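## Task

Exchange two objects between cabinets: the cardboard box now in the open drawer of the short, narrow three-drawer file cabinet must end up in the open drawer of the wide three-drawer cabinet, and the printed block from that wide cabinet's drawer must end up in the narrow cabinet's drawer. Afterwards every drawer must be pushed completely closed. The cabinets must stay roughly where they started. The robot must not topple or finish leaning; either one fails the task. Nothing may count as finished if it only stays put because the robot is still holding or pressing it at the end.

## Robot and tools

Robot: a Hello Robot Stretch 4, a single-arm mobile manipulator about 1.6 m tall. It has an omni-wheel base (rim within 0.23 m of the base origin), a lift moving up and down a mast, one telescoping arm reaching forward, a three-joint wrist (yaw, pitch, roll) and a two-finger gripper. Cameras: head_camera (420x560 pinhole), head_left_camera and head_right_camera (420x672 fisheye), and wrist_camera (616x392 pinhole) on the gripper. Loose objects may occasionally get nudged by an outside push.

Frames: the base frame sits on the floor under the base centre, x ahead, y to the left, z upward. hand_pose, a point between the open fingertips, is reported in this frame and may be somewhat inaccurate; with all wrist joints at zero its axes line up with the base frame. The odometry frame is the base frame as it was when the scene began. Camera calibration (K, distortion, T_world_to_cam mapping base frame to camera) is given per camera and is only approximately right; arm-mounted camera poses are less reliable.

execute_actions: argument actions is a list holding exactly one action (or none, which only returns state and images). Optional cameras picks which images come back: names above, "all" or null for every camera, [] for none. An action may contain:
- base: one command only, an offset relative to where the base last reported itself. translate_m: metres along x, forward positive, -2 to 2. strafe_m: metres sideways, left positive, -2 to 2. rotate_rad: radians of in-place turn, counter-clockwise (left) positive, -3.2 to 3.2.
- joints: a dictionary of absolute joint targets, each in its own joint's units (not a Cartesian pose). lift_m 0 to 1.2 m; arm_m 0 to 0.55 m extension; wrist_yaw_rad -1.134 to 4.276 (0 straight ahead, positive turns left, 3.14 stowed back, above 3.4 may hit the arm); wrist_pitch_rad -1.117 to 4.259 (0 level, 1.57 pointing down); wrist_roll_rad -1.117 to 4.259 (0 fingers level side by side, positive turns clockwise as viewed from behind); gripper_m -0.038 to 0.141, the fingertip gap in metres (negative means fingers squeeze together). Targets outside a range are clipped and reported.
- pace: "slow", "default", "fast" or "max" (base up to 0.1/0.3/0.4/0.6 m/s and 1/2/3/4 rad/s; slower when the lift is high).
- contact_limits: {"arm_m": value} from 0 (gentlest) to 0.75 (firmest), default 0.5; the arm halts on contact beyond that.
- end_of_arm: "enable_torque" used alone, to revive wrist or gripper motors that shut off.
Base and joints may be combined; they start at once and may finish at different times. No action runs past 15 s. Unknown keys or bad values reject the whole call with no motion. A joint omitted from an action may still be driving toward an earlier target.

wait: seconds from 0 to 10; nothing new is commanded, returns the same report. zoom_image: camera name plus region [x0, y0, x1, y1] in pixels of that camera's latest full image, origin top-left, at most 504x504. finished_scene: pass the current scene number; it ends the scene for good and reports success, then gives the next task. Only call it once everything is settled and nothing depends on the robot holding it.

Result lines: joint_positions (tolerances: lift and arm ±0.004, yaw and roll ±0.02, pitch ±0.05, gripper ±0.004). base_status and joint_status: "done"; "off_target" (stopped short, may keep pushing); "contact_stop_at_<key>" (met resistance; that part then holds or, for lift/arm/wheels, may go slack); "limit_stop_at_<name>", including own_body (self-collision risk, common with wrist pitched up below -0.2 and rolled) and tilt (leaning over 6 degrees: lift, arm and wheels go slack until upright); "time_out"; "torque_fault" (a wrist or gripper motor went limp, fix with enable_torque). on_its_own lists uncommanded effects; "held at" there is the held target, not the position. base_odometry counts wheel rotation only; compare turned_by_wheels with turned_by_imu, a gap over about 0.1 rad suggests a collision or slip. base_tilt in degrees, forward and right positive, with a fixed offset up to about 1.5. motor_effort in percent, peak in brackets; wheel positive means turning right; gripper effort change indicates a firm grasp when commanded at 0 or above. lidar_m: 12 ranges in metres, 30-degree sectors starting straight ahead and going counter-clockwise (4th left, 7th rear, 10th right); "-" means nothing seen or closer than 0.25 m; it misses glass and thin legs. wrist_depth_mm: 7x7 grid of depths, 100 to 2000 mm, read row by row from top left.

Grasping: command gripper_m below the object's width; tighter values squeeze harder and pull it inward. Readings do not confirm a grasp. If fingertips snag on a surface below, raise the lift.

Suggested flow: first unfold the wrist by sending lift_m 0.4 together with wrist_yaw_rad 0. Use cameras to locate cabinets and drawers, drive close, pick one object, park it or carry it to the other drawer, swap, then push each drawer fully shut with a moderate contact limit.

Avoid: turning or driving with over 1 kg held and arm_m past 0.2, especially at fast paces; strong sustained pushes or pulls with a raised gripper (tipping risk); shoving cabinets out of place; dropping or slamming objects (the mug especially); pressing the gripper into things, which causes torque faults. A stop in one call cancels the remaining calls of that reply in that scene. The robot keeps holding its last command while you think, and shorter robot motion time is better.

Each tool is called after "Request:" as a command line: name --argument value for each argument, lists and objects as JSON in quotes; but a table of rows of numbers goes row by row, as --pt "numbers of a row", without its own name.

## Session

Request:
execute_actions --actions '[]'

Scene clock: 0.00 s.
base_odometry: x=+0.000 y=+0.000 heading=+0.000 (m, m, rad; odometry frame)
turned_by_wheels: +0.000 (rad since the last result)
turned_by_imu: +0.000 (rad since the last result)
base_tilt: forward=+0.0 right=-0.9 (deg)
lidar_m: 0.89 1.90 1.60 1.57 1.75 2.02 1.84 1.39 2.39 2.57 2.09 0.92
base_status: not commanded
joint_positions: lift_m=+0.157 arm_m=+0.003 wrist_yaw_rad=+3.184 wrist_pitch_rad=-0.010 wrist_roll_rad=+0.001 gripper_m=+0.057
joint_status: not commanded
motor_effort: lift_m=+20 arm_m=-1 wrist_yaw_rad=+0 wrist_pitch_rad=-4 wrist_roll_rad=+1 gripper_m=-1 wheel_0=+0 wheel_1=+0 wheel_2=+0 (%)
hand_pose: x=-0.1185 y=+0.0752 z=+0.3385 quat_wxyz=(-0.021, +0.005, +0.000, +1.000) (m; base frame)
wrist_depth_mm: - - 132 - - 1808 1808 / - - 125 201 - 1921 1756 / - 107 135 225 - 1863 1708 / 184 142 197 - - 1863 1756 / 202 1537 1661 1808 1921 1863 1708 / 205 976 200 1008 195 1229 1308 / 208 691 759 108 798 768 878
pictures: head_camera, head_left_camera, head_right_camera, wrist_camera
Images, in order (width x height): head_camera 420x560, head_left_camera 420x672, head_right_camera 420x672, wrist_camera 616x392.

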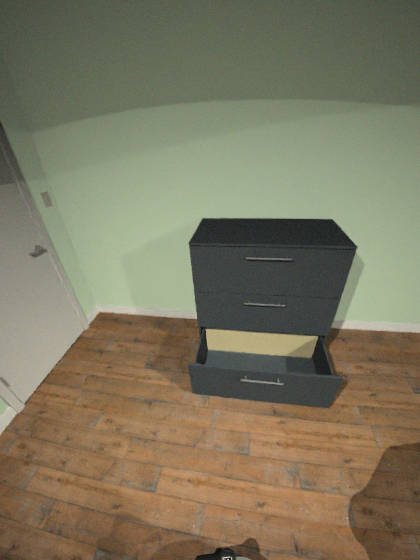

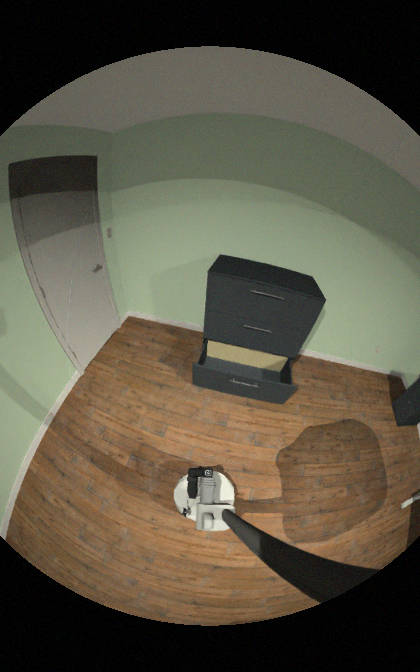

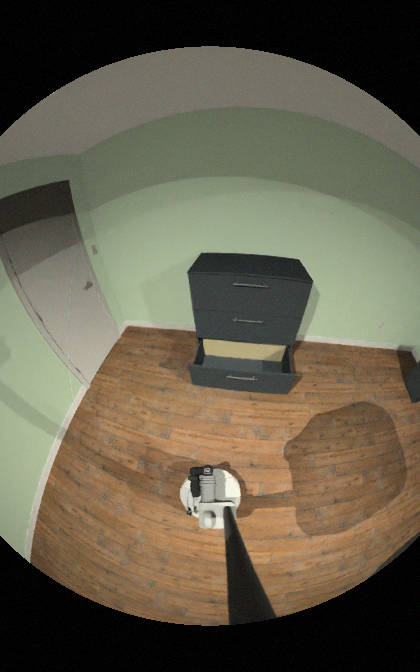

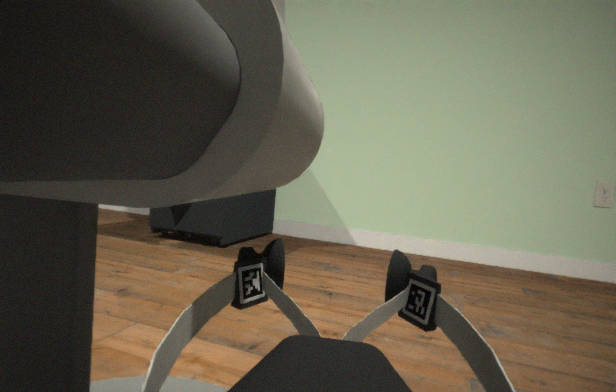

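Request:
execute_actions --actions '[{"base":{"translate_m":0.45},"joints":{"lift_m":0.6,"wrist_yaw_rad":0,"wrist_pitch_rad":1.0,"gripper_m":0.14}}]'

Scene clock: 3.37 s.
base_odometry: x=+0.450 y=+0.000 heading=+0.000 (m, m, rad; odometry frame)
turned_by_wheels: +0.000 (rad since the last result)
turned_by_imu: +0.002 (rad since the last result)
base_tilt: forward=+0.1 right=-0.9 (deg)
lidar_m: 0.49 0.58 1.49 1.49 1.67 2.46 2.07 1.82 2.58 2.56 0.61 0.47
base_status: done
joint_positions: lift_m=+0.174 arm_m=+0.003 wrist_yaw_rad=+2.812 wrist_pitch_rad=+0.366 wrist_roll_rad=+0.001 gripper_m=+0.140
joint_status: lift_m limit_stop_at_own_body (moved +0.016 of +0.443); wrist_yaw_rad limit_stop_at_own_body (moved -0.371 of -3.184); wrist_pitch_rad limit_stop_at_own_body (moved +0.376 of +1.010); the others done
on_its_own: wrist_yaw_rad is held at +2.812, not at your +0.000, since a limit_stop_at_own_body; wrist_pitch_rad is held at +0.365, not at your +1.000, since a limit_stop_at_own_body; lift_m is slack since a limit_stop_at_own_body (your +0.600 is given up); arm_m is slack since a limit_stop_at_own_body
motor_effort: lift_m=+20(19) arm_m=+0(1) wrist_yaw_rad=+0(6) wrist_pitch_rad=-5(7) wrist_roll_rad=+0(0) gripper_m=+1(2) wheel_0=+2(7) wheel_1=+1(7) wheel_2=+1(9) (%)
hand_pose: x=-0.0532 y=+0.1698 z=+0.2484 quat_wxyz=(+0.161, -0.180, +0.030, +0.970) (m; base frame)
wrist_depth_mm: 1756 - - - - - 1921 / 1863 - - - - - 1863 / 1182 1205 1229 1281 1308 1366 1430 / 831 854 866 891 917 931 960 / 285 289 286 683 691 715 715 / 232 229 224 232 517 191 569 / 195 196 201 108 332 459 480
pictures: head_camera, head_left_camera, head_right_camera, wrist_camera
camera_calibration (this result's frames):
wrist_camera: T_world_to_cam=[[0.224057, 0.971345, 0.0792944, -0.159958], [0.428725, -0.0251703, -0.903085, 0.291632], [-0.875211, 0.236338, -0.422079, 0.244092], [0, 0, 0, 1]] pos_world=[0.124442, 0.105027, 0.379078]
Images, in order (width x height): head_camera 420x560, head_left_camera 420x672, head_right_camera 420x672, wrist_camera 616x392.

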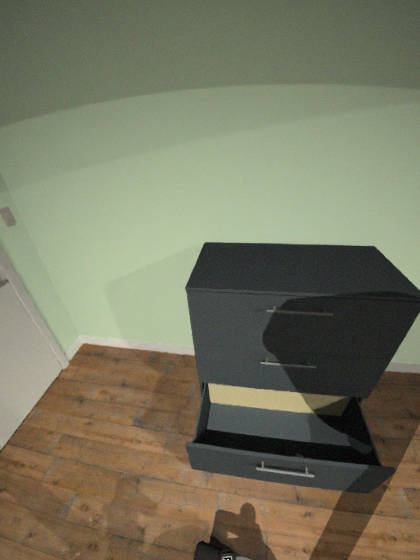

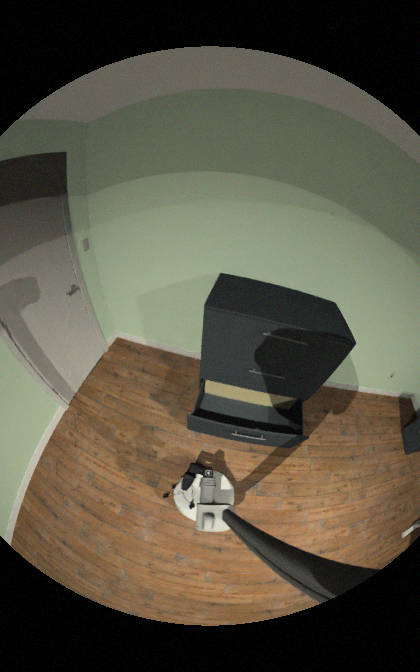

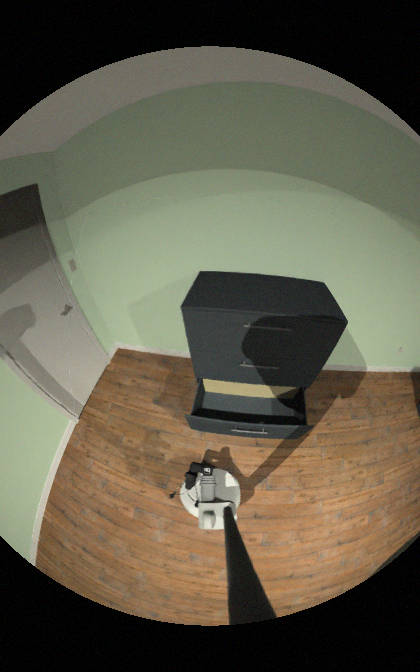

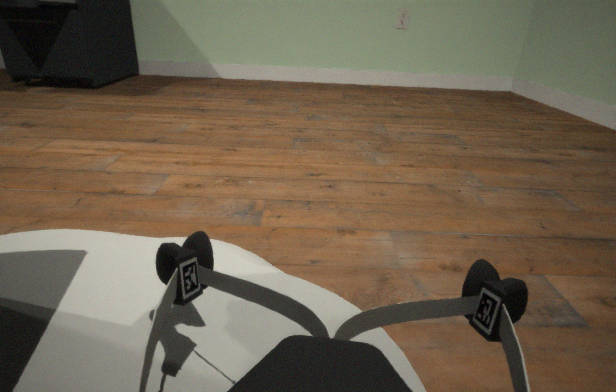

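Something small at the front near (298,455).

Request:
execute_actions --actions '[{"base":{"strafe_m":-0.4},"joints":{"lift_m":0.65,"wrist_pitch_rad":0}}]' --cameras '[]'

Request:
execute_actions --actions '[{"joints":{"wrist_yaw_rad":0,"wrist_pitch_rad":1.5,"arm_m":0.25}}]' --cameras '["head_camera","wrist_camera"]'

Scene clock: 6.90 s.
base_odometry: x=+0.450 y=-0.400 heading=+0.000 (m, m, rad; odometry frame)
turned_by_wheels: +0.000 (rad since the last result)
turned_by_imu: +0.001 (rad since the last result)
base_tilt: forward=+0.1 right=-0.9 (deg)
lidar_m: 0.40 0.41 0.81 1.89 2.07 2.53 1.72 1.85 2.20 2.17 1.48 0.42
base_status: done
joint_positions: lift_m=+0.650 arm_m=+0.003 wrist_yaw_rad=+2.812 wrist_pitch_rad=+0.003 wrist_roll_rad=+0.001 gripper_m=+0.140
joint_status: all done
on_its_own: wrist_yaw_rad is held at +2.812, not at your +0.000, since a limit_stop_at_own_body; arm_m is slack since a limit_stop_at_own_body
motor_effort: lift_m=+23(24) arm_m=+0(0) wrist_yaw_rad=+0(0) wrist_pitch_rad=-6(12) wrist_roll_rad=+0(1) gripper_m=+2(2) wheel_0=+0(8) wheel_1=+0(12) wheel_2=+1(1) (%)
hand_pose: x=-0.0713 y=+0.1760 z=+0.8273 quat_wxyz=(+0.164, -0.001, +0.001, +0.986) (m; base frame)
wrist_depth_mm: 141 - - - - - - / 143 216 - - - - - / 145 263 - - - - - / - - - - - - - / - 1756 - - - - - / - - - - - 190 - / 1537 1537 1576 108 1808 1708 1863
pictures: none
No camera images: the call's "cameras" was empty. Leave "cameras" out to get every camera's image.

Scene clock: 9.13 s.
base_odometry: x=+0.450 y=-0.400 heading=+0.000 (m, m, rad; odometry frame)
turned_by_wheels: +0.000 (rad since the last result)
turned_by_imu: +0.001 (rad since the last result)
base_tilt: forward=+0.1 right=-0.8 (deg)
lidar_m: 0.39 0.44 0.77 1.87 2.07 2.56 1.72 1.85 2.21 2.17 1.49 0.41
base_status: not commanded
joint_positions: lift_m=+0.650 arm_m=+0.249 wrist_yaw_rad=+0.001 wrist_pitch_rad=+1.500 wrist_roll_rad=+0.001 gripper_m=+0.140
joint_status: all done
motor_effort: lift_m=+22(23) arm_m=+5(6) wrist_yaw_rad=-1(7) wrist_pitch_rad=-1(5) wrist_roll_rad=+0(1) gripper_m=+3(1) wheel_0=+0(0) wheel_1=+0(0) wheel_2=+1(1) (%)
hand_pose: x=+0.4405 y=-0.0874 z=+0.5402 quat_wxyz=(+0.732, +0.000, +0.682, +0.000) (m; base frame)
wrist_depth_mm: 691 732 715 699 683 597 496 / 723 723 707 691 691 676 492 / 627 723 715 699 683 668 484 / 798 473 597 699 691 634 715 / 809 788 462 750 508 517 723 / 809 788 768 759 741 191 715 / 809 798 661 108 750 732 723
pictures: head_camera, wrist_camera
camera_calibration (this result's frames):
wrist_camera: T_world_to_cam=[[0.115622, -0.991548, -0.0588545, -0.0930496], [-0.993293, -0.11539, -0.00734173, 0.47168], [0.000488446, 0.0593087, -0.99824, 0.77021], [0, 0, 0, 1]] pos_world=[0.478899, -0.0835161, 0.766841]
Images, in order (width x height): head_camera 420x560, wrist_camera 616x392.

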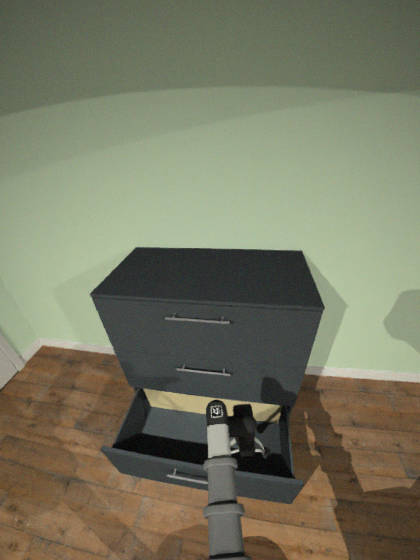

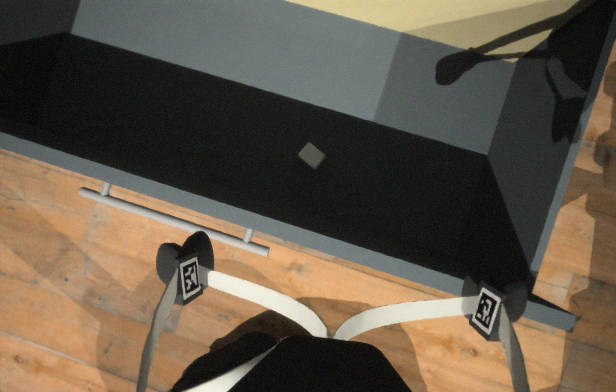

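Request:
execute_actions --actions '[{"base":{"strafe_m":0.04},"joints":{"wrist_pitch_rad":1.57,"arm_m":0.38,"lift_m":0.45,"gripper_m":0.09}}]' --cameras '["head_camera","wrist_camera"]'

Scene clock: 12.30 s.
base_odometry: x=+0.450 y=-0.360 heading=+0.001 (m, m, rad; odometry frame)
turned_by_wheels: +0.000 (rad since the last result)
turned_by_imu: +0.001 (rad since the last result)
base_tilt: forward=+0.2 right=-0.9 (deg)
lidar_m: 0.42 0.44 1.83 1.84 2.05 2.51 1.74 1.83 2.25 2.20 0.53 0.42
base_status: done
joint_positions: lift_m=+0.450 arm_m=+0.379 wrist_yaw_rad=+0.000 wrist_pitch_rad=+1.570 wrist_roll_rad=+0.001 gripper_m=+0.090
joint_status: all done
motor_effort: lift_m=+18(22) arm_m=+5(7) wrist_yaw_rad=+0(1) wrist_pitch_rad=+1(3) wrist_roll_rad=+1(0) gripper_m=-2(2) wheel_0=+0(8) wheel_1=+1(8) wheel_2=+0(1) (%)
hand_pose: x=+0.5503 y=-0.0874 z=+0.3399 quat_wxyz=(+0.707, +0.000, +0.707, +0.000) (m; base frame)
wrist_depth_mm: 517 500 496 484 473 436 392 / 521 508 500 492 480 469 462 / 530 517 508 496 488 473 466 / 525 521 517 496 488 480 469 / 366 430 484 504 492 488 466 / 278 314 320 421 452 488 449 / 224 236 277 108 373 370 410
pictures: head_camera, wrist_camera
camera_calibration (this result's frames):
wrist_camera: T_world_to_cam=[[0.110761, -0.991603, -0.0667484, -0.112192], [-0.991437, -0.114918, 0.062028, 0.554714], [-0.0691778, 0.0593065, -0.99584, 0.607704], [0, 0, 0, 1]] pos_world=[0.60443, -0.0835442, 0.563279]
Images, in order (width x height): head_camera 420x560, wrist_camera 616x392.

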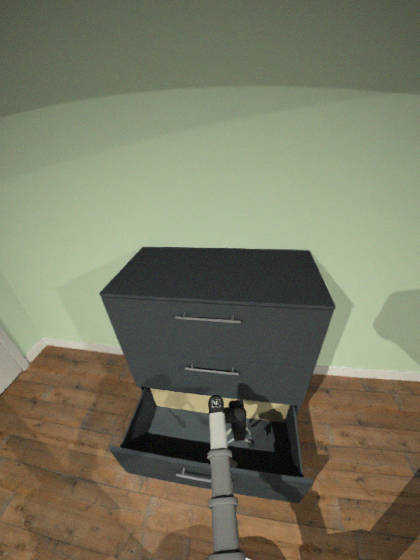

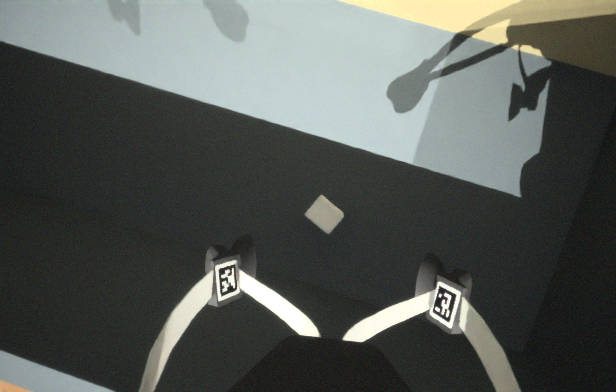

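Request:
execute_actions --actions '[{"joints":{"wrist_roll_rad":0.55,"lift_m":0.27}}]' --cameras '["head_camera","wrist_camera"]'

Scene clock: 15.00 s.
base_odometry: x=+0.450 y=-0.360 heading=+0.001 (m, m, rad; odometry frame)
turned_by_wheels: +0.000 (rad since the last result)
turned_by_imu: +0.001 (rad since the last result)
base_tilt: forward=+0.0 right=-1.0 (deg)
lidar_m: 0.42 0.45 1.83 1.85 2.06 2.54 1.74 1.83 2.22 2.21 0.50 0.42
base_status: not commanded
joint_positions: lift_m=+0.270 arm_m=+0.379 wrist_yaw_rad=+0.000 wrist_pitch_rad=+1.570 wrist_roll_rad=+0.550 gripper_m=+0.090
joint_status: all done
motor_effort: lift_m=+17(16) arm_m=+5(4) wrist_yaw_rad=+0(0) wrist_pitch_rad=+1(0) wrist_roll_rad=+3(2) gripper_m=-1(0) wheel_0=+0(0) wheel_1=+1(1) wheel_2=+0(0) (%)
hand_pose: x=+0.5503 y=-0.0874 z=+0.1599 quat_wxyz=(+0.681, +0.192, +0.680, -0.192) (m; base frame)
wrist_depth_mm: 327 322 315 309 303 300 294 / 332 325 319 314 309 303 298 / 336 329 322 317 310 306 300 / 338 334 327 322 315 309 304 / 343 336 327 320 317 312 306 / 345 340 330 327 320 309 309 / 351 342 338 108 296 256 250
pictures: head_camera, wrist_camera
camera_calibration (this result's frames):
wrist_camera: T_world_to_cam=[[-0.42295, -0.903658, -0.0672014, 0.177268], [-0.905722, 0.419298, 0.0621007, 0.5654], [-0.0279404, 0.0871313, -0.995805, 0.408203], [0, 0, 0, 1]] pos_world=[0.598476, -0.112449, 0.383292]
Images, in order (width x height): head_camera 420x560, wrist_camera 616x392.

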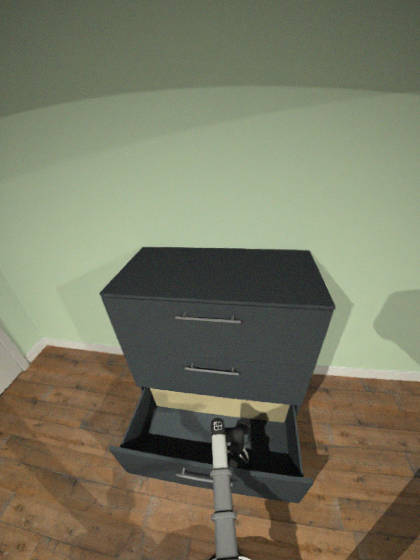

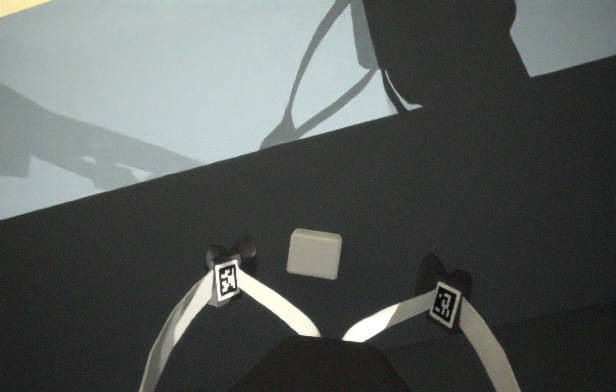

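Request:
execute_actions --actions '[{"base":{"strafe_m":0.013},"joints":{"lift_m":0.205},"pace":"slow"}]' --cameras '["wrist_camera"]'

Scene clock: 16.83 s.
base_odometry: x=+0.450 y=-0.347 heading=+0.001 (m, m, rad; odometry frame)
turned_by_wheels: +0.000 (rad since the last result)
turned_by_imu: +0.001 (rad since the last result)
base_tilt: forward=+0.0 right=-0.9 (deg)
lidar_m: 0.41 0.46 1.82 1.84 2.03 2.53 1.74 1.82 2.23 2.22 0.53 0.42
base_status: done
joint_positions: lift_m=+0.205 arm_m=+0.379 wrist_yaw_rad=+0.000 wrist_pitch_rad=+1.570 wrist_roll_rad=+0.550 gripper_m=+0.090
joint_status: all done
motor_effort: lift_m=+17(17) arm_m=+5(4) wrist_yaw_rad=+0(1) wrist_pitch_rad=+0(1) wrist_roll_rad=+2(2) gripper_m=-1(2) wheel_0=-2(6) wheel_1=+2(4) wheel_2=+0(0) (%)
hand_pose: x=+0.5503 y=-0.0874 z=+0.0950 quat_wxyz=(+0.681, +0.192, +0.680, -0.192) (m; base frame)
wrist_depth_mm: 262 256 251 247 242 238 235 / 264 259 254 250 245 241 237 / 267 263 257 252 247 244 239 / 270 265 260 256 250 246 242 / 273 267 260 255 253 248 245 / 277 271 264 259 256 249 247 / 279 274 270 108 257 251 247
pictures: wrist_camera
camera_calibration (this result's frames):
wrist_camera: T_world_to_cam=[[-0.422951, -0.903657, -0.0672014, 0.172902], [-0.905722, 0.419299, 0.0621006, 0.569436], [-0.0279402, 0.0871313, -0.995805, 0.343496], [0, 0, 0, 1]] pos_world=[0.598477, -0.112449, 0.318312]
Images, in order (width x height): wrist_camera 616x392.

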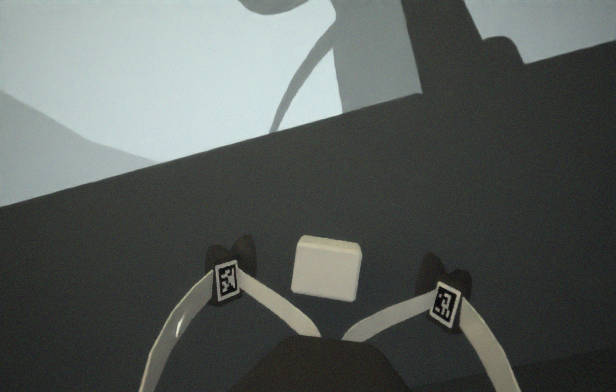

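Request:
execute_actions --actions '[{"joints":{"lift_m":0.188,"arm_m":0.374},"pace":"slow"}]' --cameras '[]'

Request:
execute_actions --actions '[{"joints":{"gripper_m":0.005}}]' --cameras '["wrist_camera"]'

Request:
execute_actions --actions '[{"joints":{"lift_m":0.5}}]' --cameras '["wrist_camera"]'

Scene clock: 18.37 s.
base_odometry: x=+0.450 y=-0.347 heading=+0.001 (m, m, rad; odometry frame)
turned_by_wheels: +0.000 (rad since the last result)
turned_by_imu: +0.001 (rad since the last result)
base_tilt: forward=+0.0 right=-0.9 (deg)
lidar_m: 0.42 0.44 1.81 1.84 2.04 2.52 1.74 1.86 2.22 2.21 0.53 0.42
base_status: not commanded
joint_positions: lift_m=+0.189 arm_m=+0.375 wrist_yaw_rad=+0.000 wrist_pitch_rad=+1.571 wrist_roll_rad=+0.550 gripper_m=+0.090
joint_status: all done
motor_effort: lift_m=+11(17) arm_m=-4(6) wrist_yaw_rad=+0(0) wrist_pitch_rad=-4(3) wrist_roll_rad=+1(1) gripper_m=-2(2) wheel_0=-2(1) wheel_1=+2(3) wheel_2=+0(0) (%)
hand_pose: x=+0.5456 y=-0.0874 z=+0.0785 quat_wxyz=(+0.681, +0.192, +0.681, -0.192) (m; base frame)
wrist_depth_mm: 249 244 239 234 230 227 224 / 250 247 241 237 233 229 225 / 254 247 244 239 235 230 228 / 256 251 246 242 236 234 229 / 258 253 248 232 239 235 233 / 262 257 250 245 241 236 234 / 266 259 255 108 243 238 236
pictures: none
No camera images: the call's "cameras" was empty. Leave "cameras" out to get every camera's image.

Scene clock: 20.00 s.
base_odometry: x=+0.450 y=-0.347 heading=+0.001 (m, m, rad; odometry frame)
turned_by_wheels: +0.000 (rad since the last result)
turned_by_imu: +0.001 (rad since the last result)
base_tilt: forward=+0.1 right=-0.9 (deg)
lidar_m: 0.42 0.45 1.81 1.83 2.04 2.54 1.74 1.83 2.25 2.23 0.52 0.43
base_status: not commanded
joint_positions: lift_m=+0.188 arm_m=+0.375 wrist_yaw_rad=+0.000 wrist_pitch_rad=+1.570 wrist_roll_rad=+0.550 gripper_m=+0.005
joint_status: all done
motor_effort: lift_m=+17(17) arm_m=-5(4) wrist_yaw_rad=+0(1) wrist_pitch_rad=+1(3) wrist_roll_rad=+1(1) gripper_m=-15(16) wheel_0=-2(1) wheel_1=+2(2) wheel_2=+0(0) (%)
hand_pose: x=+0.5460 y=-0.0874 z=+0.0780 quat_wxyz=(+0.681, +0.192, +0.680, -0.192) (m; base frame)
wrist_depth_mm: 243 239 236 230 228 223 220 / 247 242 237 233 229 224 221 / 249 244 239 236 231 228 224 / 252 247 242 238 234 229 227 / 254 250 246 209 235 232 229 / 258 253 185 208 187 233 230 / 262 255 251 108 241 234 232
pictures: wrist_camera
camera_calibration (this result's frames):
wrist_camera: T_world_to_cam=[[-0.422975, -0.903639, -0.0673025, 0.169949], [-0.905718, 0.419339, 0.0618842, 0.566582], [-0.0276984, 0.0871326, -0.995812, 0.326325], [0, 0, 0, 1]] pos_world=[0.594086, -0.112451, 0.301334]
Images, in order (width x height): wrist_camera 616x392.

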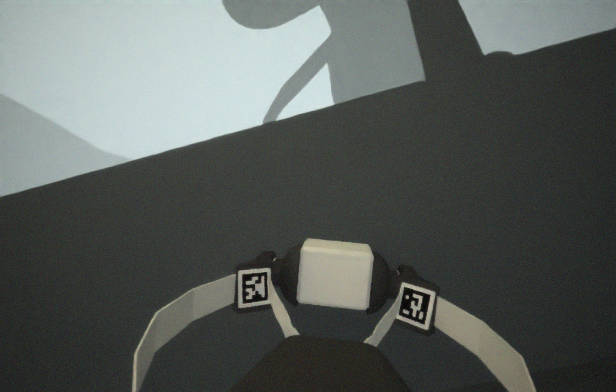

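Scene clock: 22.33 s.
base_odometry: x=+0.450 y=-0.347 heading=+0.001 (m, m, rad; odometry frame)
turned_by_wheels: +0.000 (rad since the last result)
turned_by_imu: +0.001 (rad since the last result)
base_tilt: forward=-0.1 right=-0.7 (deg)
lidar_m: 0.40 0.47 1.82 1.83 2.03 2.52 1.72 1.84 2.24 2.22 0.51 0.42
base_status: not commanded
joint_positions: lift_m=+0.500 arm_m=+0.375 wrist_yaw_rad=+0.000 wrist_pitch_rad=+1.570 wrist_roll_rad=+0.550 gripper_m=+0.005
joint_status: all done
motor_effort: lift_m=+23(23) arm_m=-4(4) wrist_yaw_rad=+0(1) wrist_pitch_rad=+3(2) wrist_roll_rad=+1(0) gripper_m=-13(18) wheel_0=-2(2) wheel_1=+2(2) wheel_2=+0(0) (%)
hand_pose: x=+0.5460 y=-0.0874 z=+0.3895 quat_wxyz=(+0.681, +0.192, +0.680, -0.192) (m; base frame)
wrist_depth_mm: 375 424 480 530 525 512 418 / 508 559 549 535 530 521 442 / 574 559 554 544 535 525 466 / 574 569 554 549 539 530 488 / 585 574 569 210 539 492 427 / 597 585 185 208 186 325 303 / 496 402 370 108 281 250 248
pictures: wrist_camera
camera_calibration (this result's frames):
wrist_camera: T_world_to_cam=[[-0.422974, -0.903639, -0.067302, 0.190914], [-0.905718, 0.419339, 0.0618854, 0.547299], [-0.0276997, 0.0871325, -0.995812, 0.636559], [0, 0, 0, 1]] pos_world=[0.594083, -0.112451, 0.612872]
Images, in order (width x height): wrist_camera 616x392.

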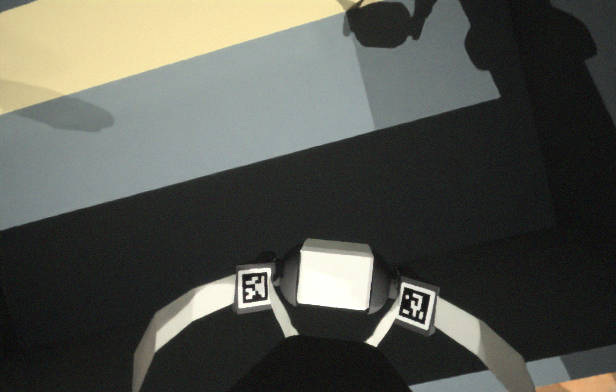

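Got it. Retract and look around.

Request:
execute_actions --actions '[{"joints":{"arm_m":0.05,"wrist_roll_rad":0,"lift_m":0.6}}]' --cameras '[]'

Request:
execute_actions --actions '[{"base":{"rotate_rad":-2.3}}]' --cameras '["head_camera","head_left_camera"]'

Scene clock: 24.90 s.
base_odometry: x=+0.450 y=-0.347 heading=+0.001 (m, m, rad; odometry frame)
turned_by_wheels: +0.000 (rad since the last result)
turned_by_imu: +0.001 (rad since the last result)
base_tilt: forward=+0.0 right=-1.0 (deg)
lidar_m: 0.41 0.47 1.83 1.85 2.06 2.51 1.71 1.83 2.24 2.23 0.51 0.42
base_status: not commanded
joint_positions: lift_m=+0.600 arm_m=+0.051 wrist_yaw_rad=+0.000 wrist_pitch_rad=+1.570 wrist_roll_rad=+0.000 gripper_m=+0.005
joint_status: all done
motor_effort: lift_m=+23(24) arm_m=-5(4) wrist_yaw_rad=+0(0) wrist_pitch_rad=+0(1) wrist_roll_rad=+0(2) gripper_m=-15(16) wheel_0=-2(2) wheel_1=+2(2) wheel_2=+1(0) (%)
hand_pose: x=+0.2219 y=-0.0874 z=+0.4895 quat_wxyz=(+0.707, +0.000, +0.707, +0.000) (m; base frame)
wrist_depth_mm: 732 723 554 394 368 342 473 / 732 732 715 691 574 449 384 / 750 732 723 707 699 676 668 / 759 741 723 707 691 691 668 / 768 750 517 210 699 691 676 / 768 750 185 207 186 691 691 / 788 544 530 108 715 691 691
pictures: none
No camera images: the call's "cameras" was empty. Leave "cameras" out to get every camera's image.

Scene clock: 27.33 s.
base_odometry: x=+0.450 y=-0.347 heading=-2.299 (m, m, rad; odometry frame)
turned_by_wheels: -2.300 (rad since the last result)
turned_by_imu: -2.266 (rad since the last result)
base_tilt: forward=+0.0 right=-0.7 (deg)
lidar_m: 2.24 2.22 1.75 0.45 0.40 0.43 0.61 1.80 1.91 2.62 2.17 1.73
base_status: done
joint_positions: lift_m=+0.600 arm_m=+0.051 wrist_yaw_rad=+0.000 wrist_pitch_rad=+1.570 wrist_roll_rad=+0.000 gripper_m=+0.005
joint_status: not commanded
motor_effort: lift_m=+22(22) arm_m=-5(5) wrist_yaw_rad=+0(1) wrist_pitch_rad=+0(0) wrist_roll_rad=-1(1) gripper_m=-17(16) wheel_0=+2(7) wheel_1=+1(7) wheel_2=+2(7) (%)
hand_pose: x=+0.2219 y=-0.0874 z=+0.4895 quat_wxyz=(+0.707, +0.000, +0.707, +0.000) (m; base frame)
wrist_depth_mm: 732 723 707 683 683 661 654 / 741 723 715 699 683 676 654 / 741 732 715 707 691 676 661 / 759 732 723 707 691 683 668 / 768 750 517 210 707 691 683 / 768 759 185 207 187 699 683 / 683 544 530 108 715 699 683
pictures: head_camera, head_left_camera
Images, in order (width x height): head_camera 420x560, head_left_camera 420x672.

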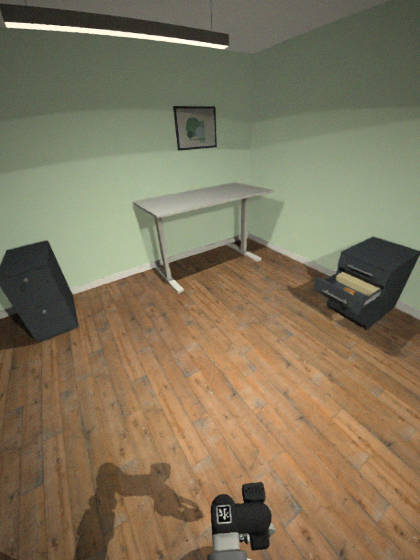

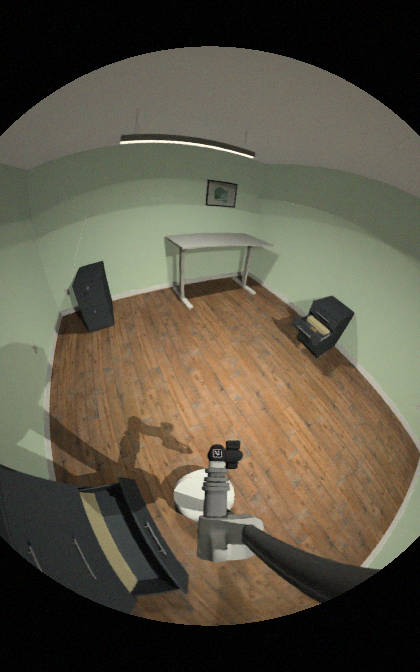

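Request:
execute_actions --actions '[{"base":{"rotate_rad":-0.43}}]' --cameras '[]'

Request:
execute_actions --actions '[{"base":{"translate_m":1.35},"joints":{"lift_m":0.85},"pace":"fast"}]' --cameras '[]'

Request:
execute_actions --actions '[{"base":{"rotate_rad":-0.62}}]' --cameras '["head_camera","wrist_camera"]'

Scene clock: 29.43 s.
base_odometry: x=+0.450 y=-0.347 heading=-2.729 (m, m, rad; odometry frame)
turned_by_wheels: -0.430 (rad since the last result)
turned_by_imu: -0.423 (rad since the last result)
base_tilt: forward=+0.0 right=-1.0 (deg)
lidar_m: 1.73 2.26 2.22 1.60 0.42 0.40 0.44 0.70 1.82 2.00 2.54 1.73
base_status: done
joint_positions: lift_m=+0.600 arm_m=+0.051 wrist_yaw_rad=+0.000 wrist_pitch_rad=+1.570 wrist_roll_rad=+0.000 gripper_m=+0.005
joint_status: not commanded
motor_effort: lift_m=+22(22) arm_m=-5(5) wrist_yaw_rad=+0(0) wrist_pitch_rad=+0(2) wrist_roll_rad=-1(1) gripper_m=-14(15) wheel_0=+1(6) wheel_1=-1(7) wheel_2=+1(7) (%)
hand_pose: x=+0.2219 y=-0.0874 z=+0.4895 quat_wxyz=(+0.707, +0.000, +0.707, +0.000) (m; base frame)
wrist_depth_mm: 732 723 699 691 676 661 647 / 750 723 707 691 683 668 661 / 750 741 723 707 691 676 661 / 759 741 723 707 699 691 676 / 768 750 517 209 707 699 676 / 768 750 186 206 187 699 683 / 788 539 530 108 707 699 699
pictures: none
No camera images: the call's "cameras" was empty. Leave "cameras" out to get every camera's image.

Scene clock: 34.17 s.
base_odometry: x=-0.787 y=-0.889 heading=-2.729 (m, m, rad; odometry frame)
turned_by_wheels: +0.000 (rad since the last result)
turned_by_imu: +0.004 (rad since the last result)
base_tilt: forward=+0.1 right=-0.8 (deg)
lidar_m: 0.58 1.36 1.31 1.98 2.35 1.61 1.63 2.67 2.58 1.85 0.53 0.47
base_status: done
joint_positions: lift_m=+0.850 arm_m=+0.051 wrist_yaw_rad=+0.000 wrist_pitch_rad=+1.570 wrist_roll_rad=+0.000 gripper_m=+0.005
joint_status: all done
motor_effort: lift_m=+22(28) arm_m=-4(5) wrist_yaw_rad=+0(0) wrist_pitch_rad=+1(0) wrist_roll_rad=-1(0) gripper_m=-16(15) wheel_0=-1(7) wheel_1=-1(6) wheel_2=+2(12) (%)
hand_pose: x=+0.2219 y=-0.0874 z=+0.7395 quat_wxyz=(+0.707, +0.000, +0.707, +0.000) (m; base frame)
wrist_depth_mm: 991 976 946 931 917 488 488 / 1008 976 946 946 917 917 469 / 1008 991 976 946 931 904 904 / 1025 991 976 960 946 931 904 / 1025 1008 778 210 946 917 917 / 1060 1025 185 207 187 931 904 / 1060 1042 1008 108 960 946 931
pictures: none
No camera images: the call's "cameras" was empty. Leave "cameras" out to get every camera's image.

Scene clock: 35.57 s.
base_odometry: x=-0.787 y=-0.889 heading=+2.934 (m, m, rad; odometry frame)
turned_by_wheels: -0.620 (rad since the last result)
turned_by_imu: -0.610 (rad since the last result)
base_tilt: forward=+0.1 right=-1.0 (deg)
lidar_m: 0.49 0.54 1.36 1.32 1.99 2.04 1.94 1.61 2.72 2.59 2.02 0.52
base_status: done
joint_positions: lift_m=+0.850 arm_m=+0.051 wrist_yaw_rad=+0.000 wrist_pitch_rad=+1.570 wrist_roll_rad=+0.000 gripper_m=+0.005
joint_status: not commanded
motor_effort: lift_m=+22(22) arm_m=-4(4) wrist_yaw_rad=+0(0) wrist_pitch_rad=-1(0) wrist_roll_rad=-1(1) gripper_m=-16(14) wheel_0=+1(6) wheel_1=-1(6) wheel_2=+1(7) (%)
hand_pose: x=+0.2219 y=-0.0874 z=+0.7395 quat_wxyz=(+0.707, +0.000, +0.707, +0.000) (m; base frame)
wrist_depth_mm: 976 960 946 931 917 891 891 / 991 976 960 946 917 904 891 / 1008 976 976 960 931 891 904 / 1025 991 976 946 946 931 904 / 1025 1008 778 209 946 931 931 / 1060 1025 185 207 187 931 917 / 1060 1042 1025 108 991 931 946
pictures: head_camera, wrist_camera
camera_calibration (this result's frames):
wrist_camera: T_world_to_cam=[[0.110973, -0.991578, -0.0667665, -0.0491682], [-0.9914, -0.115141, 0.0621915, 0.204126], [-0.0693553, 0.0592907, -0.995829, 0.982974], [0, 0, 0, 1]] pos_world=[0.276002, -0.083532, 0.962896]
Images, in order (width x height): head_camera 420x560, wrist_camera 616x392.

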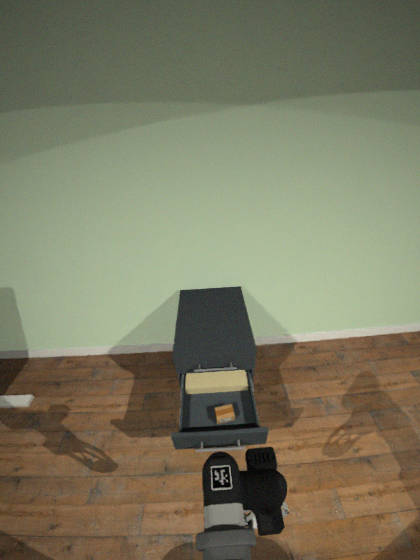

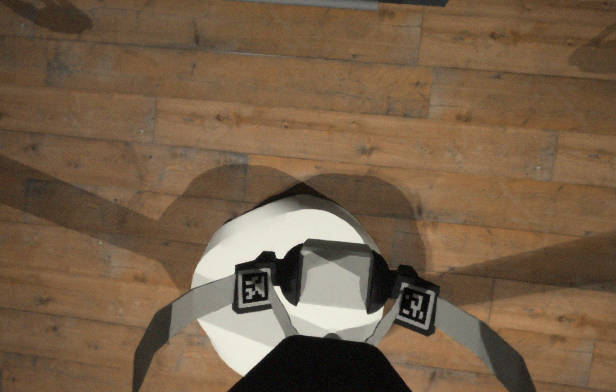

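Request:
execute_actions --actions '[{"base":{"strafe_m":0.12},"joints":{"arm_m":0.42}}]' --cameras '["head_camera","wrist_camera"]'

Scene clock: 38.27 s.
base_odometry: x=-0.811 y=-1.006 heading=+2.934 (m, m, rad; odometry frame)
turned_by_wheels: +0.000 (rad since the last result)
turned_by_imu: +0.001 (rad since the last result)
base_tilt: forward=+0.0 right=-0.9 (deg)
lidar_m: 0.49 1.49 1.26 1.20 1.24 1.89 2.30 1.64 2.85 2.71 2.01 0.52
base_status: done
joint_positions: lift_m=+0.850 arm_m=+0.419 wrist_yaw_rad=+0.000 wrist_pitch_rad=+1.570 wrist_roll_rad=+0.000 gripper_m=+0.005
joint_status: all done
motor_effort: lift_m=+22(22) arm_m=+4(4) wrist_yaw_rad=+0(1) wrist_pitch_rad=+1(0) wrist_roll_rad=+1(0) gripper_m=-14(14) wheel_0=+0(8) wheel_1=-1(6) wheel_2=+0(1) (%)
hand_pose: x=+0.5904 y=-0.0874 z=+0.7395 quat_wxyz=(+0.707, +0.000, +0.707, +0.000) (m; base frame)
wrist_depth_mm: 991 960 946 504 496 484 878 / 1008 946 960 559 544 504 891 / 991 991 960 564 554 544 904 / 1042 976 976 564 564 549 891 / 1025 1008 991 210 492 504 931 / 1042 1025 185 207 187 931 917 / 1078 1042 1008 108 960 931 931
pictures: head_camera, wrist_camera
camera_calibration (this result's frames):
wrist_camera: T_world_to_cam=[[0.111448, -0.991527, -0.0667355, -0.0903626], [-0.991364, -0.115598, 0.0619172, 0.569617], [-0.069107, 0.0592587, -0.995848, 1.0084], [0, 0, 0, 1]] pos_world=[0.644456, -0.083507, 0.962912]
Images, in order (width x height): head_camera 420x560, wrist_camera 616x392.

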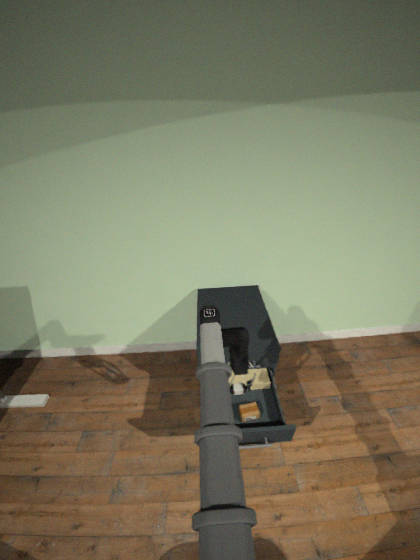

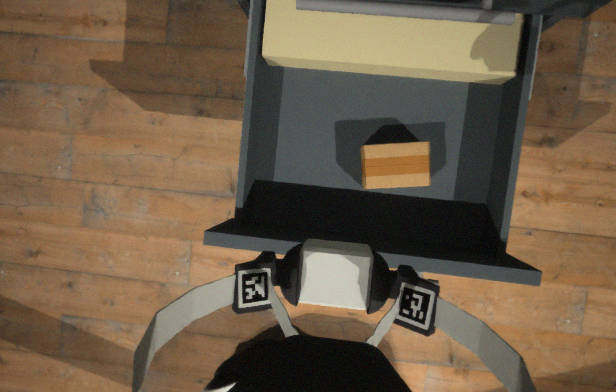

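Request:
execute_actions --actions '[{"base":{"strafe_m":0.025},"joints":{"arm_m":0.545,"lift_m":0.64}}]' --cameras '["wrist_camera"]'

Scene clock: 41.57 s.
base_odometry: x=-0.816 y=-1.031 heading=+2.934 (m, m, rad; odometry frame)
turned_by_wheels: +0.000 (rad since the last result)
turned_by_imu: +0.002 (rad since the last result)
base_tilt: forward=+0.0 right=-1.0 (deg)
lidar_m: 0.49 1.49 1.23 1.17 1.24 1.86 2.32 1.65 2.88 2.73 2.04 0.52
base_status: done
joint_positions: lift_m=+0.640 arm_m=+0.544 wrist_yaw_rad=+0.000 wrist_pitch_rad=+1.570 wrist_roll_rad=+0.000 gripper_m=+0.005
joint_status: all done
motor_effort: lift_m=+17(20) arm_m=+4(4) wrist_yaw_rad=+0(0) wrist_pitch_rad=+1(0) wrist_roll_rad=-1(0) gripper_m=-14(15) wheel_0=+2(8) wheel_1=+0(6) wheel_2=+0(1) (%)
hand_pose: x=+0.7153 y=-0.0874 z=+0.5299 quat_wxyz=(+0.707, +0.000, +0.707, +0.000) (m; base frame)
wrist_depth_mm: 778 242 207 183 181 171 165 / 778 759 307 183 179 218 208 / 788 778 330 307 300 296 289 / 809 788 366 362 353 347 342 / 809 798 368 210 353 349 343 / 820 798 185 208 187 306 347 / 820 809 375 108 364 310 353
pictures: wrist_camera
camera_calibration (this result's frames):
wrist_camera: T_world_to_cam=[[0.111296, -0.991543, -0.0667555, -0.118157], [-0.99137, -0.115457, 0.0620948, 0.70638], [-0.0692771, 0.0592684, -0.995835, 0.808411], [0, 0, 0, 1]] pos_world=[0.769438, -0.0835147, 0.753294]
Images, in order (width x height): wrist_camera 616x392.

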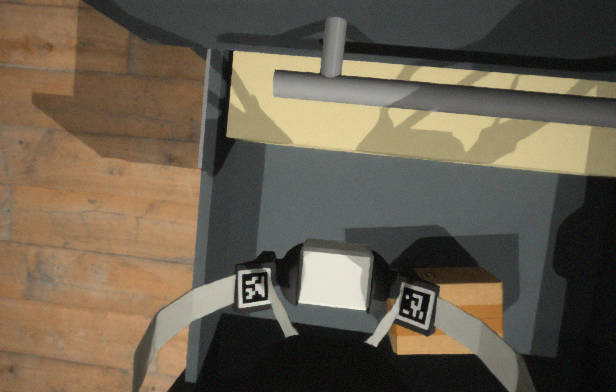

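Request:
execute_actions --actions '[{"base":{"strafe_m":0.025},"joints":{"lift_m":0.523},"pace":"slow"}]' --cameras '["wrist_camera"]'

Request:
execute_actions --actions '[{"joints":{"gripper_m":0.065}}]' --cameras '[]'

Request:
execute_actions --actions '[{"joints":{"lift_m":0.66}}]' --cameras '[]'

Request:
execute_actions --actions '[{"base":{"strafe_m":-0.135},"joints":{"arm_m":0.49,"gripper_m":0.11,"wrist_roll_rad":1.45}}]' --cameras '["wrist_camera","head_camera"]'

Scene clock: 44.83 s.
base_odometry: x=-0.822 y=-1.055 heading=+2.934 (m, m, rad; odometry frame)
turned_by_wheels: +0.000 (rad since the last result)
turned_by_imu: +0.001 (rad since the last result)
base_tilt: forward=+0.0 right=-1.0 (deg)
lidar_m: 0.51 1.50 1.20 1.14 1.20 1.85 2.32 1.67 2.89 2.75 2.03 0.51
base_status: done
joint_positions: lift_m=+0.523 arm_m=+0.544 wrist_yaw_rad=+0.000 wrist_pitch_rad=+1.570 wrist_roll_rad=+0.000 gripper_m=+0.005
joint_status: all done
motor_effort: lift_m=+17(17) arm_m=+5(5) wrist_yaw_rad=+0(0) wrist_pitch_rad=+1(1) wrist_roll_rad=+1(0) gripper_m=-15(16) wheel_0=-1(5) wheel_1=+2(9) wheel_2=+0(0) (%)
hand_pose: x=+0.7153 y=-0.0874 z=+0.4129 quat_wxyz=(+0.707, +0.000, +0.707, +0.000) (m; base frame)
wrist_depth_mm: 654 640 190 187 183 180 178 / 661 654 191 190 185 181 179 / 668 654 213 239 188 184 181 / 676 661 246 244 238 234 230 / 683 668 240 210 240 236 233 / 691 676 185 207 187 237 236 / 699 683 255 108 246 192 190
pictures: wrist_camera
camera_calibration (this result's frames):
wrist_camera: T_world_to_cam=[[0.111296, -0.991543, -0.0667555, -0.125968], [-0.99137, -0.115457, 0.0620948, 0.713647], [-0.069277, 0.0592685, -0.995835, 0.691897], [0, 0, 0, 1]] pos_world=[0.769441, -0.0835147, 0.636293]
Images, in order (width x height): wrist_camera 616x392.

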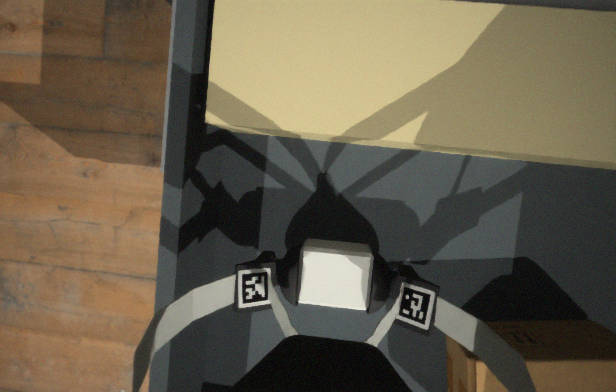

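Scene clock: 46.23 s.
base_odometry: x=-0.822 y=-1.055 heading=+2.934 (m, m, rad; odometry frame)
turned_by_wheels: +0.000 (rad since the last result)
turned_by_imu: +0.001 (rad since the last result)
base_tilt: forward=+0.1 right=-1.1 (deg)
lidar_m: 0.51 1.49 1.21 1.15 1.20 1.85 2.31 1.68 2.91 2.74 2.01 0.51
base_status: not commanded
joint_positions: lift_m=+0.523 arm_m=+0.544 wrist_yaw_rad=+0.000 wrist_pitch_rad=+1.570 wrist_roll_rad=+0.000 gripper_m=+0.065
joint_status: all done
motor_effort: lift_m=+18(17) arm_m=+4(5) wrist_yaw_rad=+0(1) wrist_pitch_rad=+0(1) wrist_roll_rad=+0(0) gripper_m=-2(13) wheel_0=-1(2) wheel_1=+2(2) wheel_2=+0(0) (%)
hand_pose: x=+0.7153 y=-0.0874 z=+0.4129 quat_wxyz=(+0.707, +0.000, +0.707, +0.000) (m; base frame)
wrist_depth_mm: 654 640 190 187 184 180 178 / 661 647 192 189 185 182 179 / 676 654 213 239 188 183 181 / 676 661 247 245 239 236 231 / 683 661 223 236 239 236 233 / 691 683 204 247 210 237 235 / 707 683 255 108 245 193 190
pictures: none
No camera images: the call's "cameras" was empty. Leave "cameras" out to get every camera's image.

Scene clock: 47.87 s.
base_odometry: x=-0.822 y=-1.055 heading=+2.934 (m, m, rad; odometry frame)
turned_by_wheels: +0.000 (rad since the last result)
turned_by_imu: +0.001 (rad since the last result)
base_tilt: forward=+0.2 right=-0.8 (deg)
lidar_m: 0.51 1.49 1.19 1.15 1.21 1.86 2.33 1.68 2.91 2.76 2.04 0.52
base_status: not commanded
joint_positions: lift_m=+0.660 arm_m=+0.544 wrist_yaw_rad=+0.000 wrist_pitch_rad=+1.570 wrist_roll_rad=+0.000 gripper_m=+0.065
joint_status: all done
motor_effort: lift_m=+23(28) arm_m=+5(5) wrist_yaw_rad=+0(0) wrist_pitch_rad=+2(1) wrist_roll_rad=+0(0) gripper_m=-2(1) wheel_0=-2(2) wheel_1=+2(2) wheel_2=+0(0) (%)
hand_pose: x=+0.7153 y=-0.0874 z=+0.5495 quat_wxyz=(+0.707, +0.000, +0.707, +0.000) (m; base frame)
wrist_depth_mm: 778 778 208 195 182 172 166 / 809 778 768 324 198 233 229 / 809 778 778 327 320 314 307 / 820 798 778 382 370 366 359 / 820 820 798 384 373 370 362 / 842 820 334 387 210 324 366 / 831 820 402 108 384 375 370
pictures: none
No camera images: the call's "cameras" was empty. Leave "cameras" out to get every camera's image.

Scene clock: 49.53 s.
base_odometry: x=-0.794 y=-0.923 heading=+2.934 (m, m, rad; odometry frame)
turned_by_wheels: +0.000 (rad since the last result)
turned_by_imu: +0.000 (rad since the last result)
base_tilt: forward=+0.1 right=-0.8 (deg)
lidar_m: 0.48 0.54 1.35 1.27 1.33 1.98 1.99 1.63 2.74 2.62 1.97 0.56
base_status: done
joint_positions: lift_m=+0.660 arm_m=+0.491 wrist_yaw_rad=+0.000 wrist_pitch_rad=+1.570 wrist_roll_rad=+1.450 gripper_m=+0.110
joint_status: all done
motor_effort: lift_m=+23(23) arm_m=-5(6) wrist_yaw_rad=+0(0) wrist_pitch_rad=+0(0) wrist_roll_rad=+1(8) gripper_m=+0(2) wheel_0=-1(9) wheel_1=+1(4) wheel_2=+0(0) (%)
hand_pose: x=+0.6619 y=-0.0874 z=+0.5495 quat_wxyz=(+0.530, +0.469, +0.529, -0.469) (m; base frame)
wrist_depth_mm: 204 320 768 750 741 732 707 / 213 334 332 375 732 723 715 / 211 338 368 377 370 320 715 / 217 340 384 379 373 304 741 / 222 343 345 336 375 279 741 / 230 349 392 336 377 198 707 / 244 351 399 108 368 276 732
pictures: head_camera, wrist_camera
camera_calibration (this result's frames):
wrist_camera: T_world_to_cam=[[-0.970761, -0.230335, -0.0675866, 0.672349], [-0.234539, 0.970083, 0.0626896, 0.245844], [0.0511251, 0.0767083, -0.995742, 0.745994], [0, 0, 0, 1]] pos_world=[0.672211, -0.140847, 0.772847]
Images, in order (width x height): head_camera 420x560, wrist_camera 616x392.

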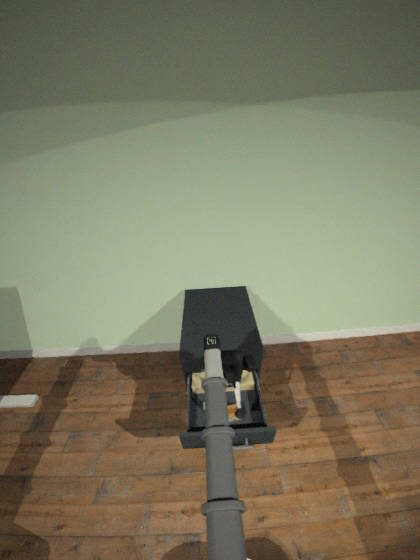

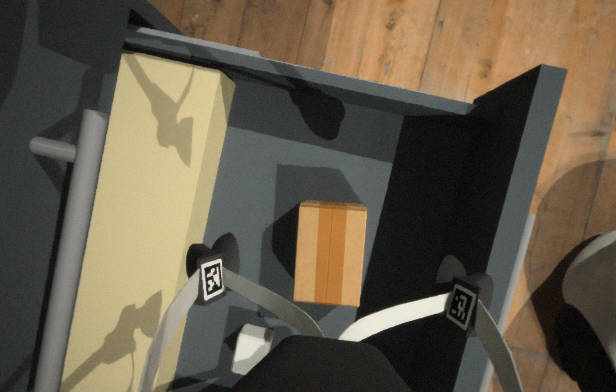

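Request:
execute_actions --actions '[{"base":{"strafe_m":0.02},"joints":{"lift_m":0.535,"arm_m":0.494},"pace":"slow"}]' --cameras '["wrist_camera"]'

Request:
execute_actions --actions '[{"joints":{"gripper_m":0.02}}]' --cameras '[]'

Request:
execute_actions --actions '[{"joints":{"lift_m":0.7}}]' --cameras '["wrist_camera"]'

Scene clock: 52.30 s.
base_odometry: x=-0.798 y=-0.942 heading=+2.934 (m, m, rad; odometry frame)
turned_by_wheels: +0.000 (rad since the last result)
turned_by_imu: +0.001 (rad since the last result)
base_tilt: forward=-0.1 right=-1.0 (deg)
lidar_m: 0.49 0.54 1.33 1.26 1.35 1.97 2.09 1.62 2.78 2.64 2.00 0.52
base_status: done
joint_positions: lift_m=+0.535 arm_m=+0.493 wrist_yaw_rad=+0.000 wrist_pitch_rad=+1.570 wrist_roll_rad=+1.450 gripper_m=+0.110
joint_status: all done
motor_effort: lift_m=+17(22) arm_m=+5(4) wrist_yaw_rad=+0(0) wrist_pitch_rad=-1(1) wrist_roll_rad=+1(1) gripper_m=+1(1) wheel_0=-1(6) wheel_1=+1(0) wheel_2=+0(0) (%)
hand_pose: x=+0.6643 y=-0.0874 z=+0.4250 quat_wxyz=(+0.530, +0.469, +0.529, -0.469) (m; base frame)
wrist_depth_mm: 210 208 252 248 219 193 191 / 212 209 254 251 247 244 229 / 215 213 257 254 249 245 227 / 216 227 262 254 250 248 214 / 218 242 260 208 252 249 202 / 220 246 265 209 208 197 191 / 222 263 267 108 258 242 183
pictures: wrist_camera
camera_calibration (this result's frames):
wrist_camera: T_world_to_cam=[[-0.970762, -0.230332, -0.0675866, 0.666204], [-0.234536, 0.970084, 0.0626896, 0.254201], [0.0511253, 0.0767081, -0.995742, 0.621829], [0, 0, 0, 1]] pos_world=[0.674554, -0.140847, 0.648272]
Images, in order (width x height): wrist_camera 616x392.

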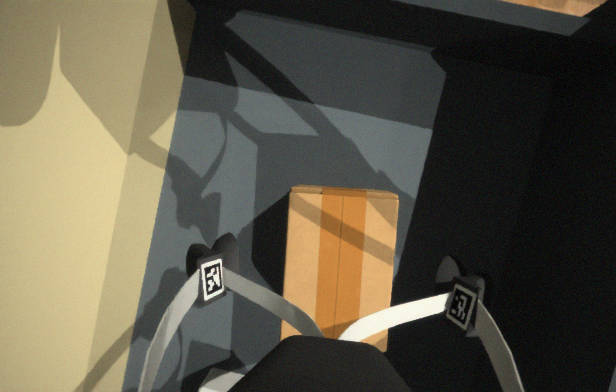

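Scene clock: 54.03 s.
base_odometry: x=-0.798 y=-0.942 heading=+2.934 (m, m, rad; odometry frame)
turned_by_wheels: +0.000 (rad since the last result)
turned_by_imu: +0.001 (rad since the last result)
base_tilt: forward=+0.0 right=-1.0 (deg)
lidar_m: 0.47 0.54 1.33 1.26 1.32 1.97 2.09 1.61 2.79 2.65 2.02 0.53
base_status: not commanded
joint_positions: lift_m=+0.535 arm_m=+0.493 wrist_yaw_rad=+0.000 wrist_pitch_rad=+1.570 wrist_roll_rad=+1.450 gripper_m=+0.020
joint_status: all done
motor_effort: lift_m=+17(17) arm_m=+5(5) wrist_yaw_rad=+0(0) wrist_pitch_rad=-1(0) wrist_roll_rad=+2(1) gripper_m=-17(14) wheel_0=-2(1) wheel_1=+1(1) wheel_2=+0(1) (%)
hand_pose: x=+0.6643 y=-0.0874 z=+0.4249 quat_wxyz=(+0.530, +0.469, +0.529, -0.469) (m; base frame)
wrist_depth_mm: 209 207 252 248 218 193 191 / 211 210 255 251 248 244 229 / 213 213 257 254 249 246 226 / 216 226 260 252 251 248 213 / 219 243 263 196 194 250 202 / 220 231 190 197 195 224 191 / 223 259 266 108 257 239 179
pictures: none
No camera images: the call's "cameras" was empty. Leave "cameras" out to get every camera's image.

Scene clock: 55.80 s.
base_odometry: x=-0.798 y=-0.942 heading=+2.934 (m, m, rad; odometry frame)
turned_by_wheels: +0.000 (rad since the last result)
turned_by_imu: +0.001 (rad since the last result)
base_tilt: forward=+0.1 right=-1.0 (deg)
lidar_m: 0.48 1.49 1.33 1.25 1.30 1.96 2.07 1.63 2.79 2.63 2.03 0.54
base_status: not commanded
joint_positions: lift_m=+0.700 arm_m=+0.493 wrist_yaw_rad=+0.000 wrist_pitch_rad=+1.570 wrist_roll_rad=+1.450 gripper_m=+0.020
joint_status: all done
motor_effort: lift_m=+23(23) arm_m=+5(5) wrist_yaw_rad=+0(0) wrist_pitch_rad=+1(1) wrist_roll_rad=+2(2) gripper_m=-15(14) wheel_0=-1(2) wheel_1=+1(2) wheel_2=+0(0) (%)
hand_pose: x=+0.6643 y=-0.0874 z=+0.5895 quat_wxyz=(+0.530, +0.469, +0.529, -0.469) (m; base frame)
wrist_depth_mm: 202 277 788 788 768 759 759 / 211 281 373 410 404 345 750 / 220 281 377 415 410 349 759 / 229 301 407 415 410 347 778 / 240 382 387 195 195 351 778 / 254 263 190 197 194 312 699 / 260 394 436 108 351 315 683
pictures: wrist_camera
camera_calibration (this result's frames):
wrist_camera: T_world_to_cam=[[-0.970758, -0.230331, -0.0676479, 0.677385], [-0.234538, 0.970084, 0.0626747, 0.243902], [0.0511883, 0.076708, -0.995739, 0.785625], [0, 0, 0, 1]] pos_world=[0.674567, -0.140847, 0.812814]
Images, in order (width x height): wrist_camera 616x392.

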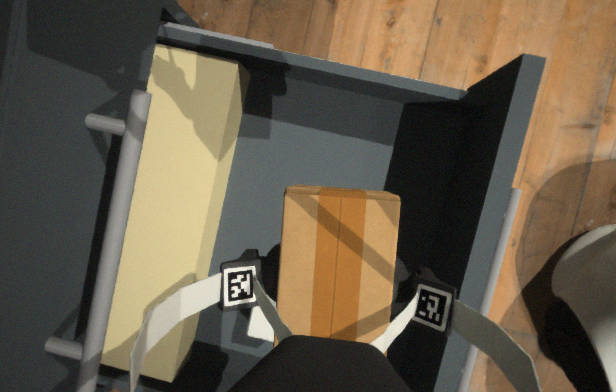

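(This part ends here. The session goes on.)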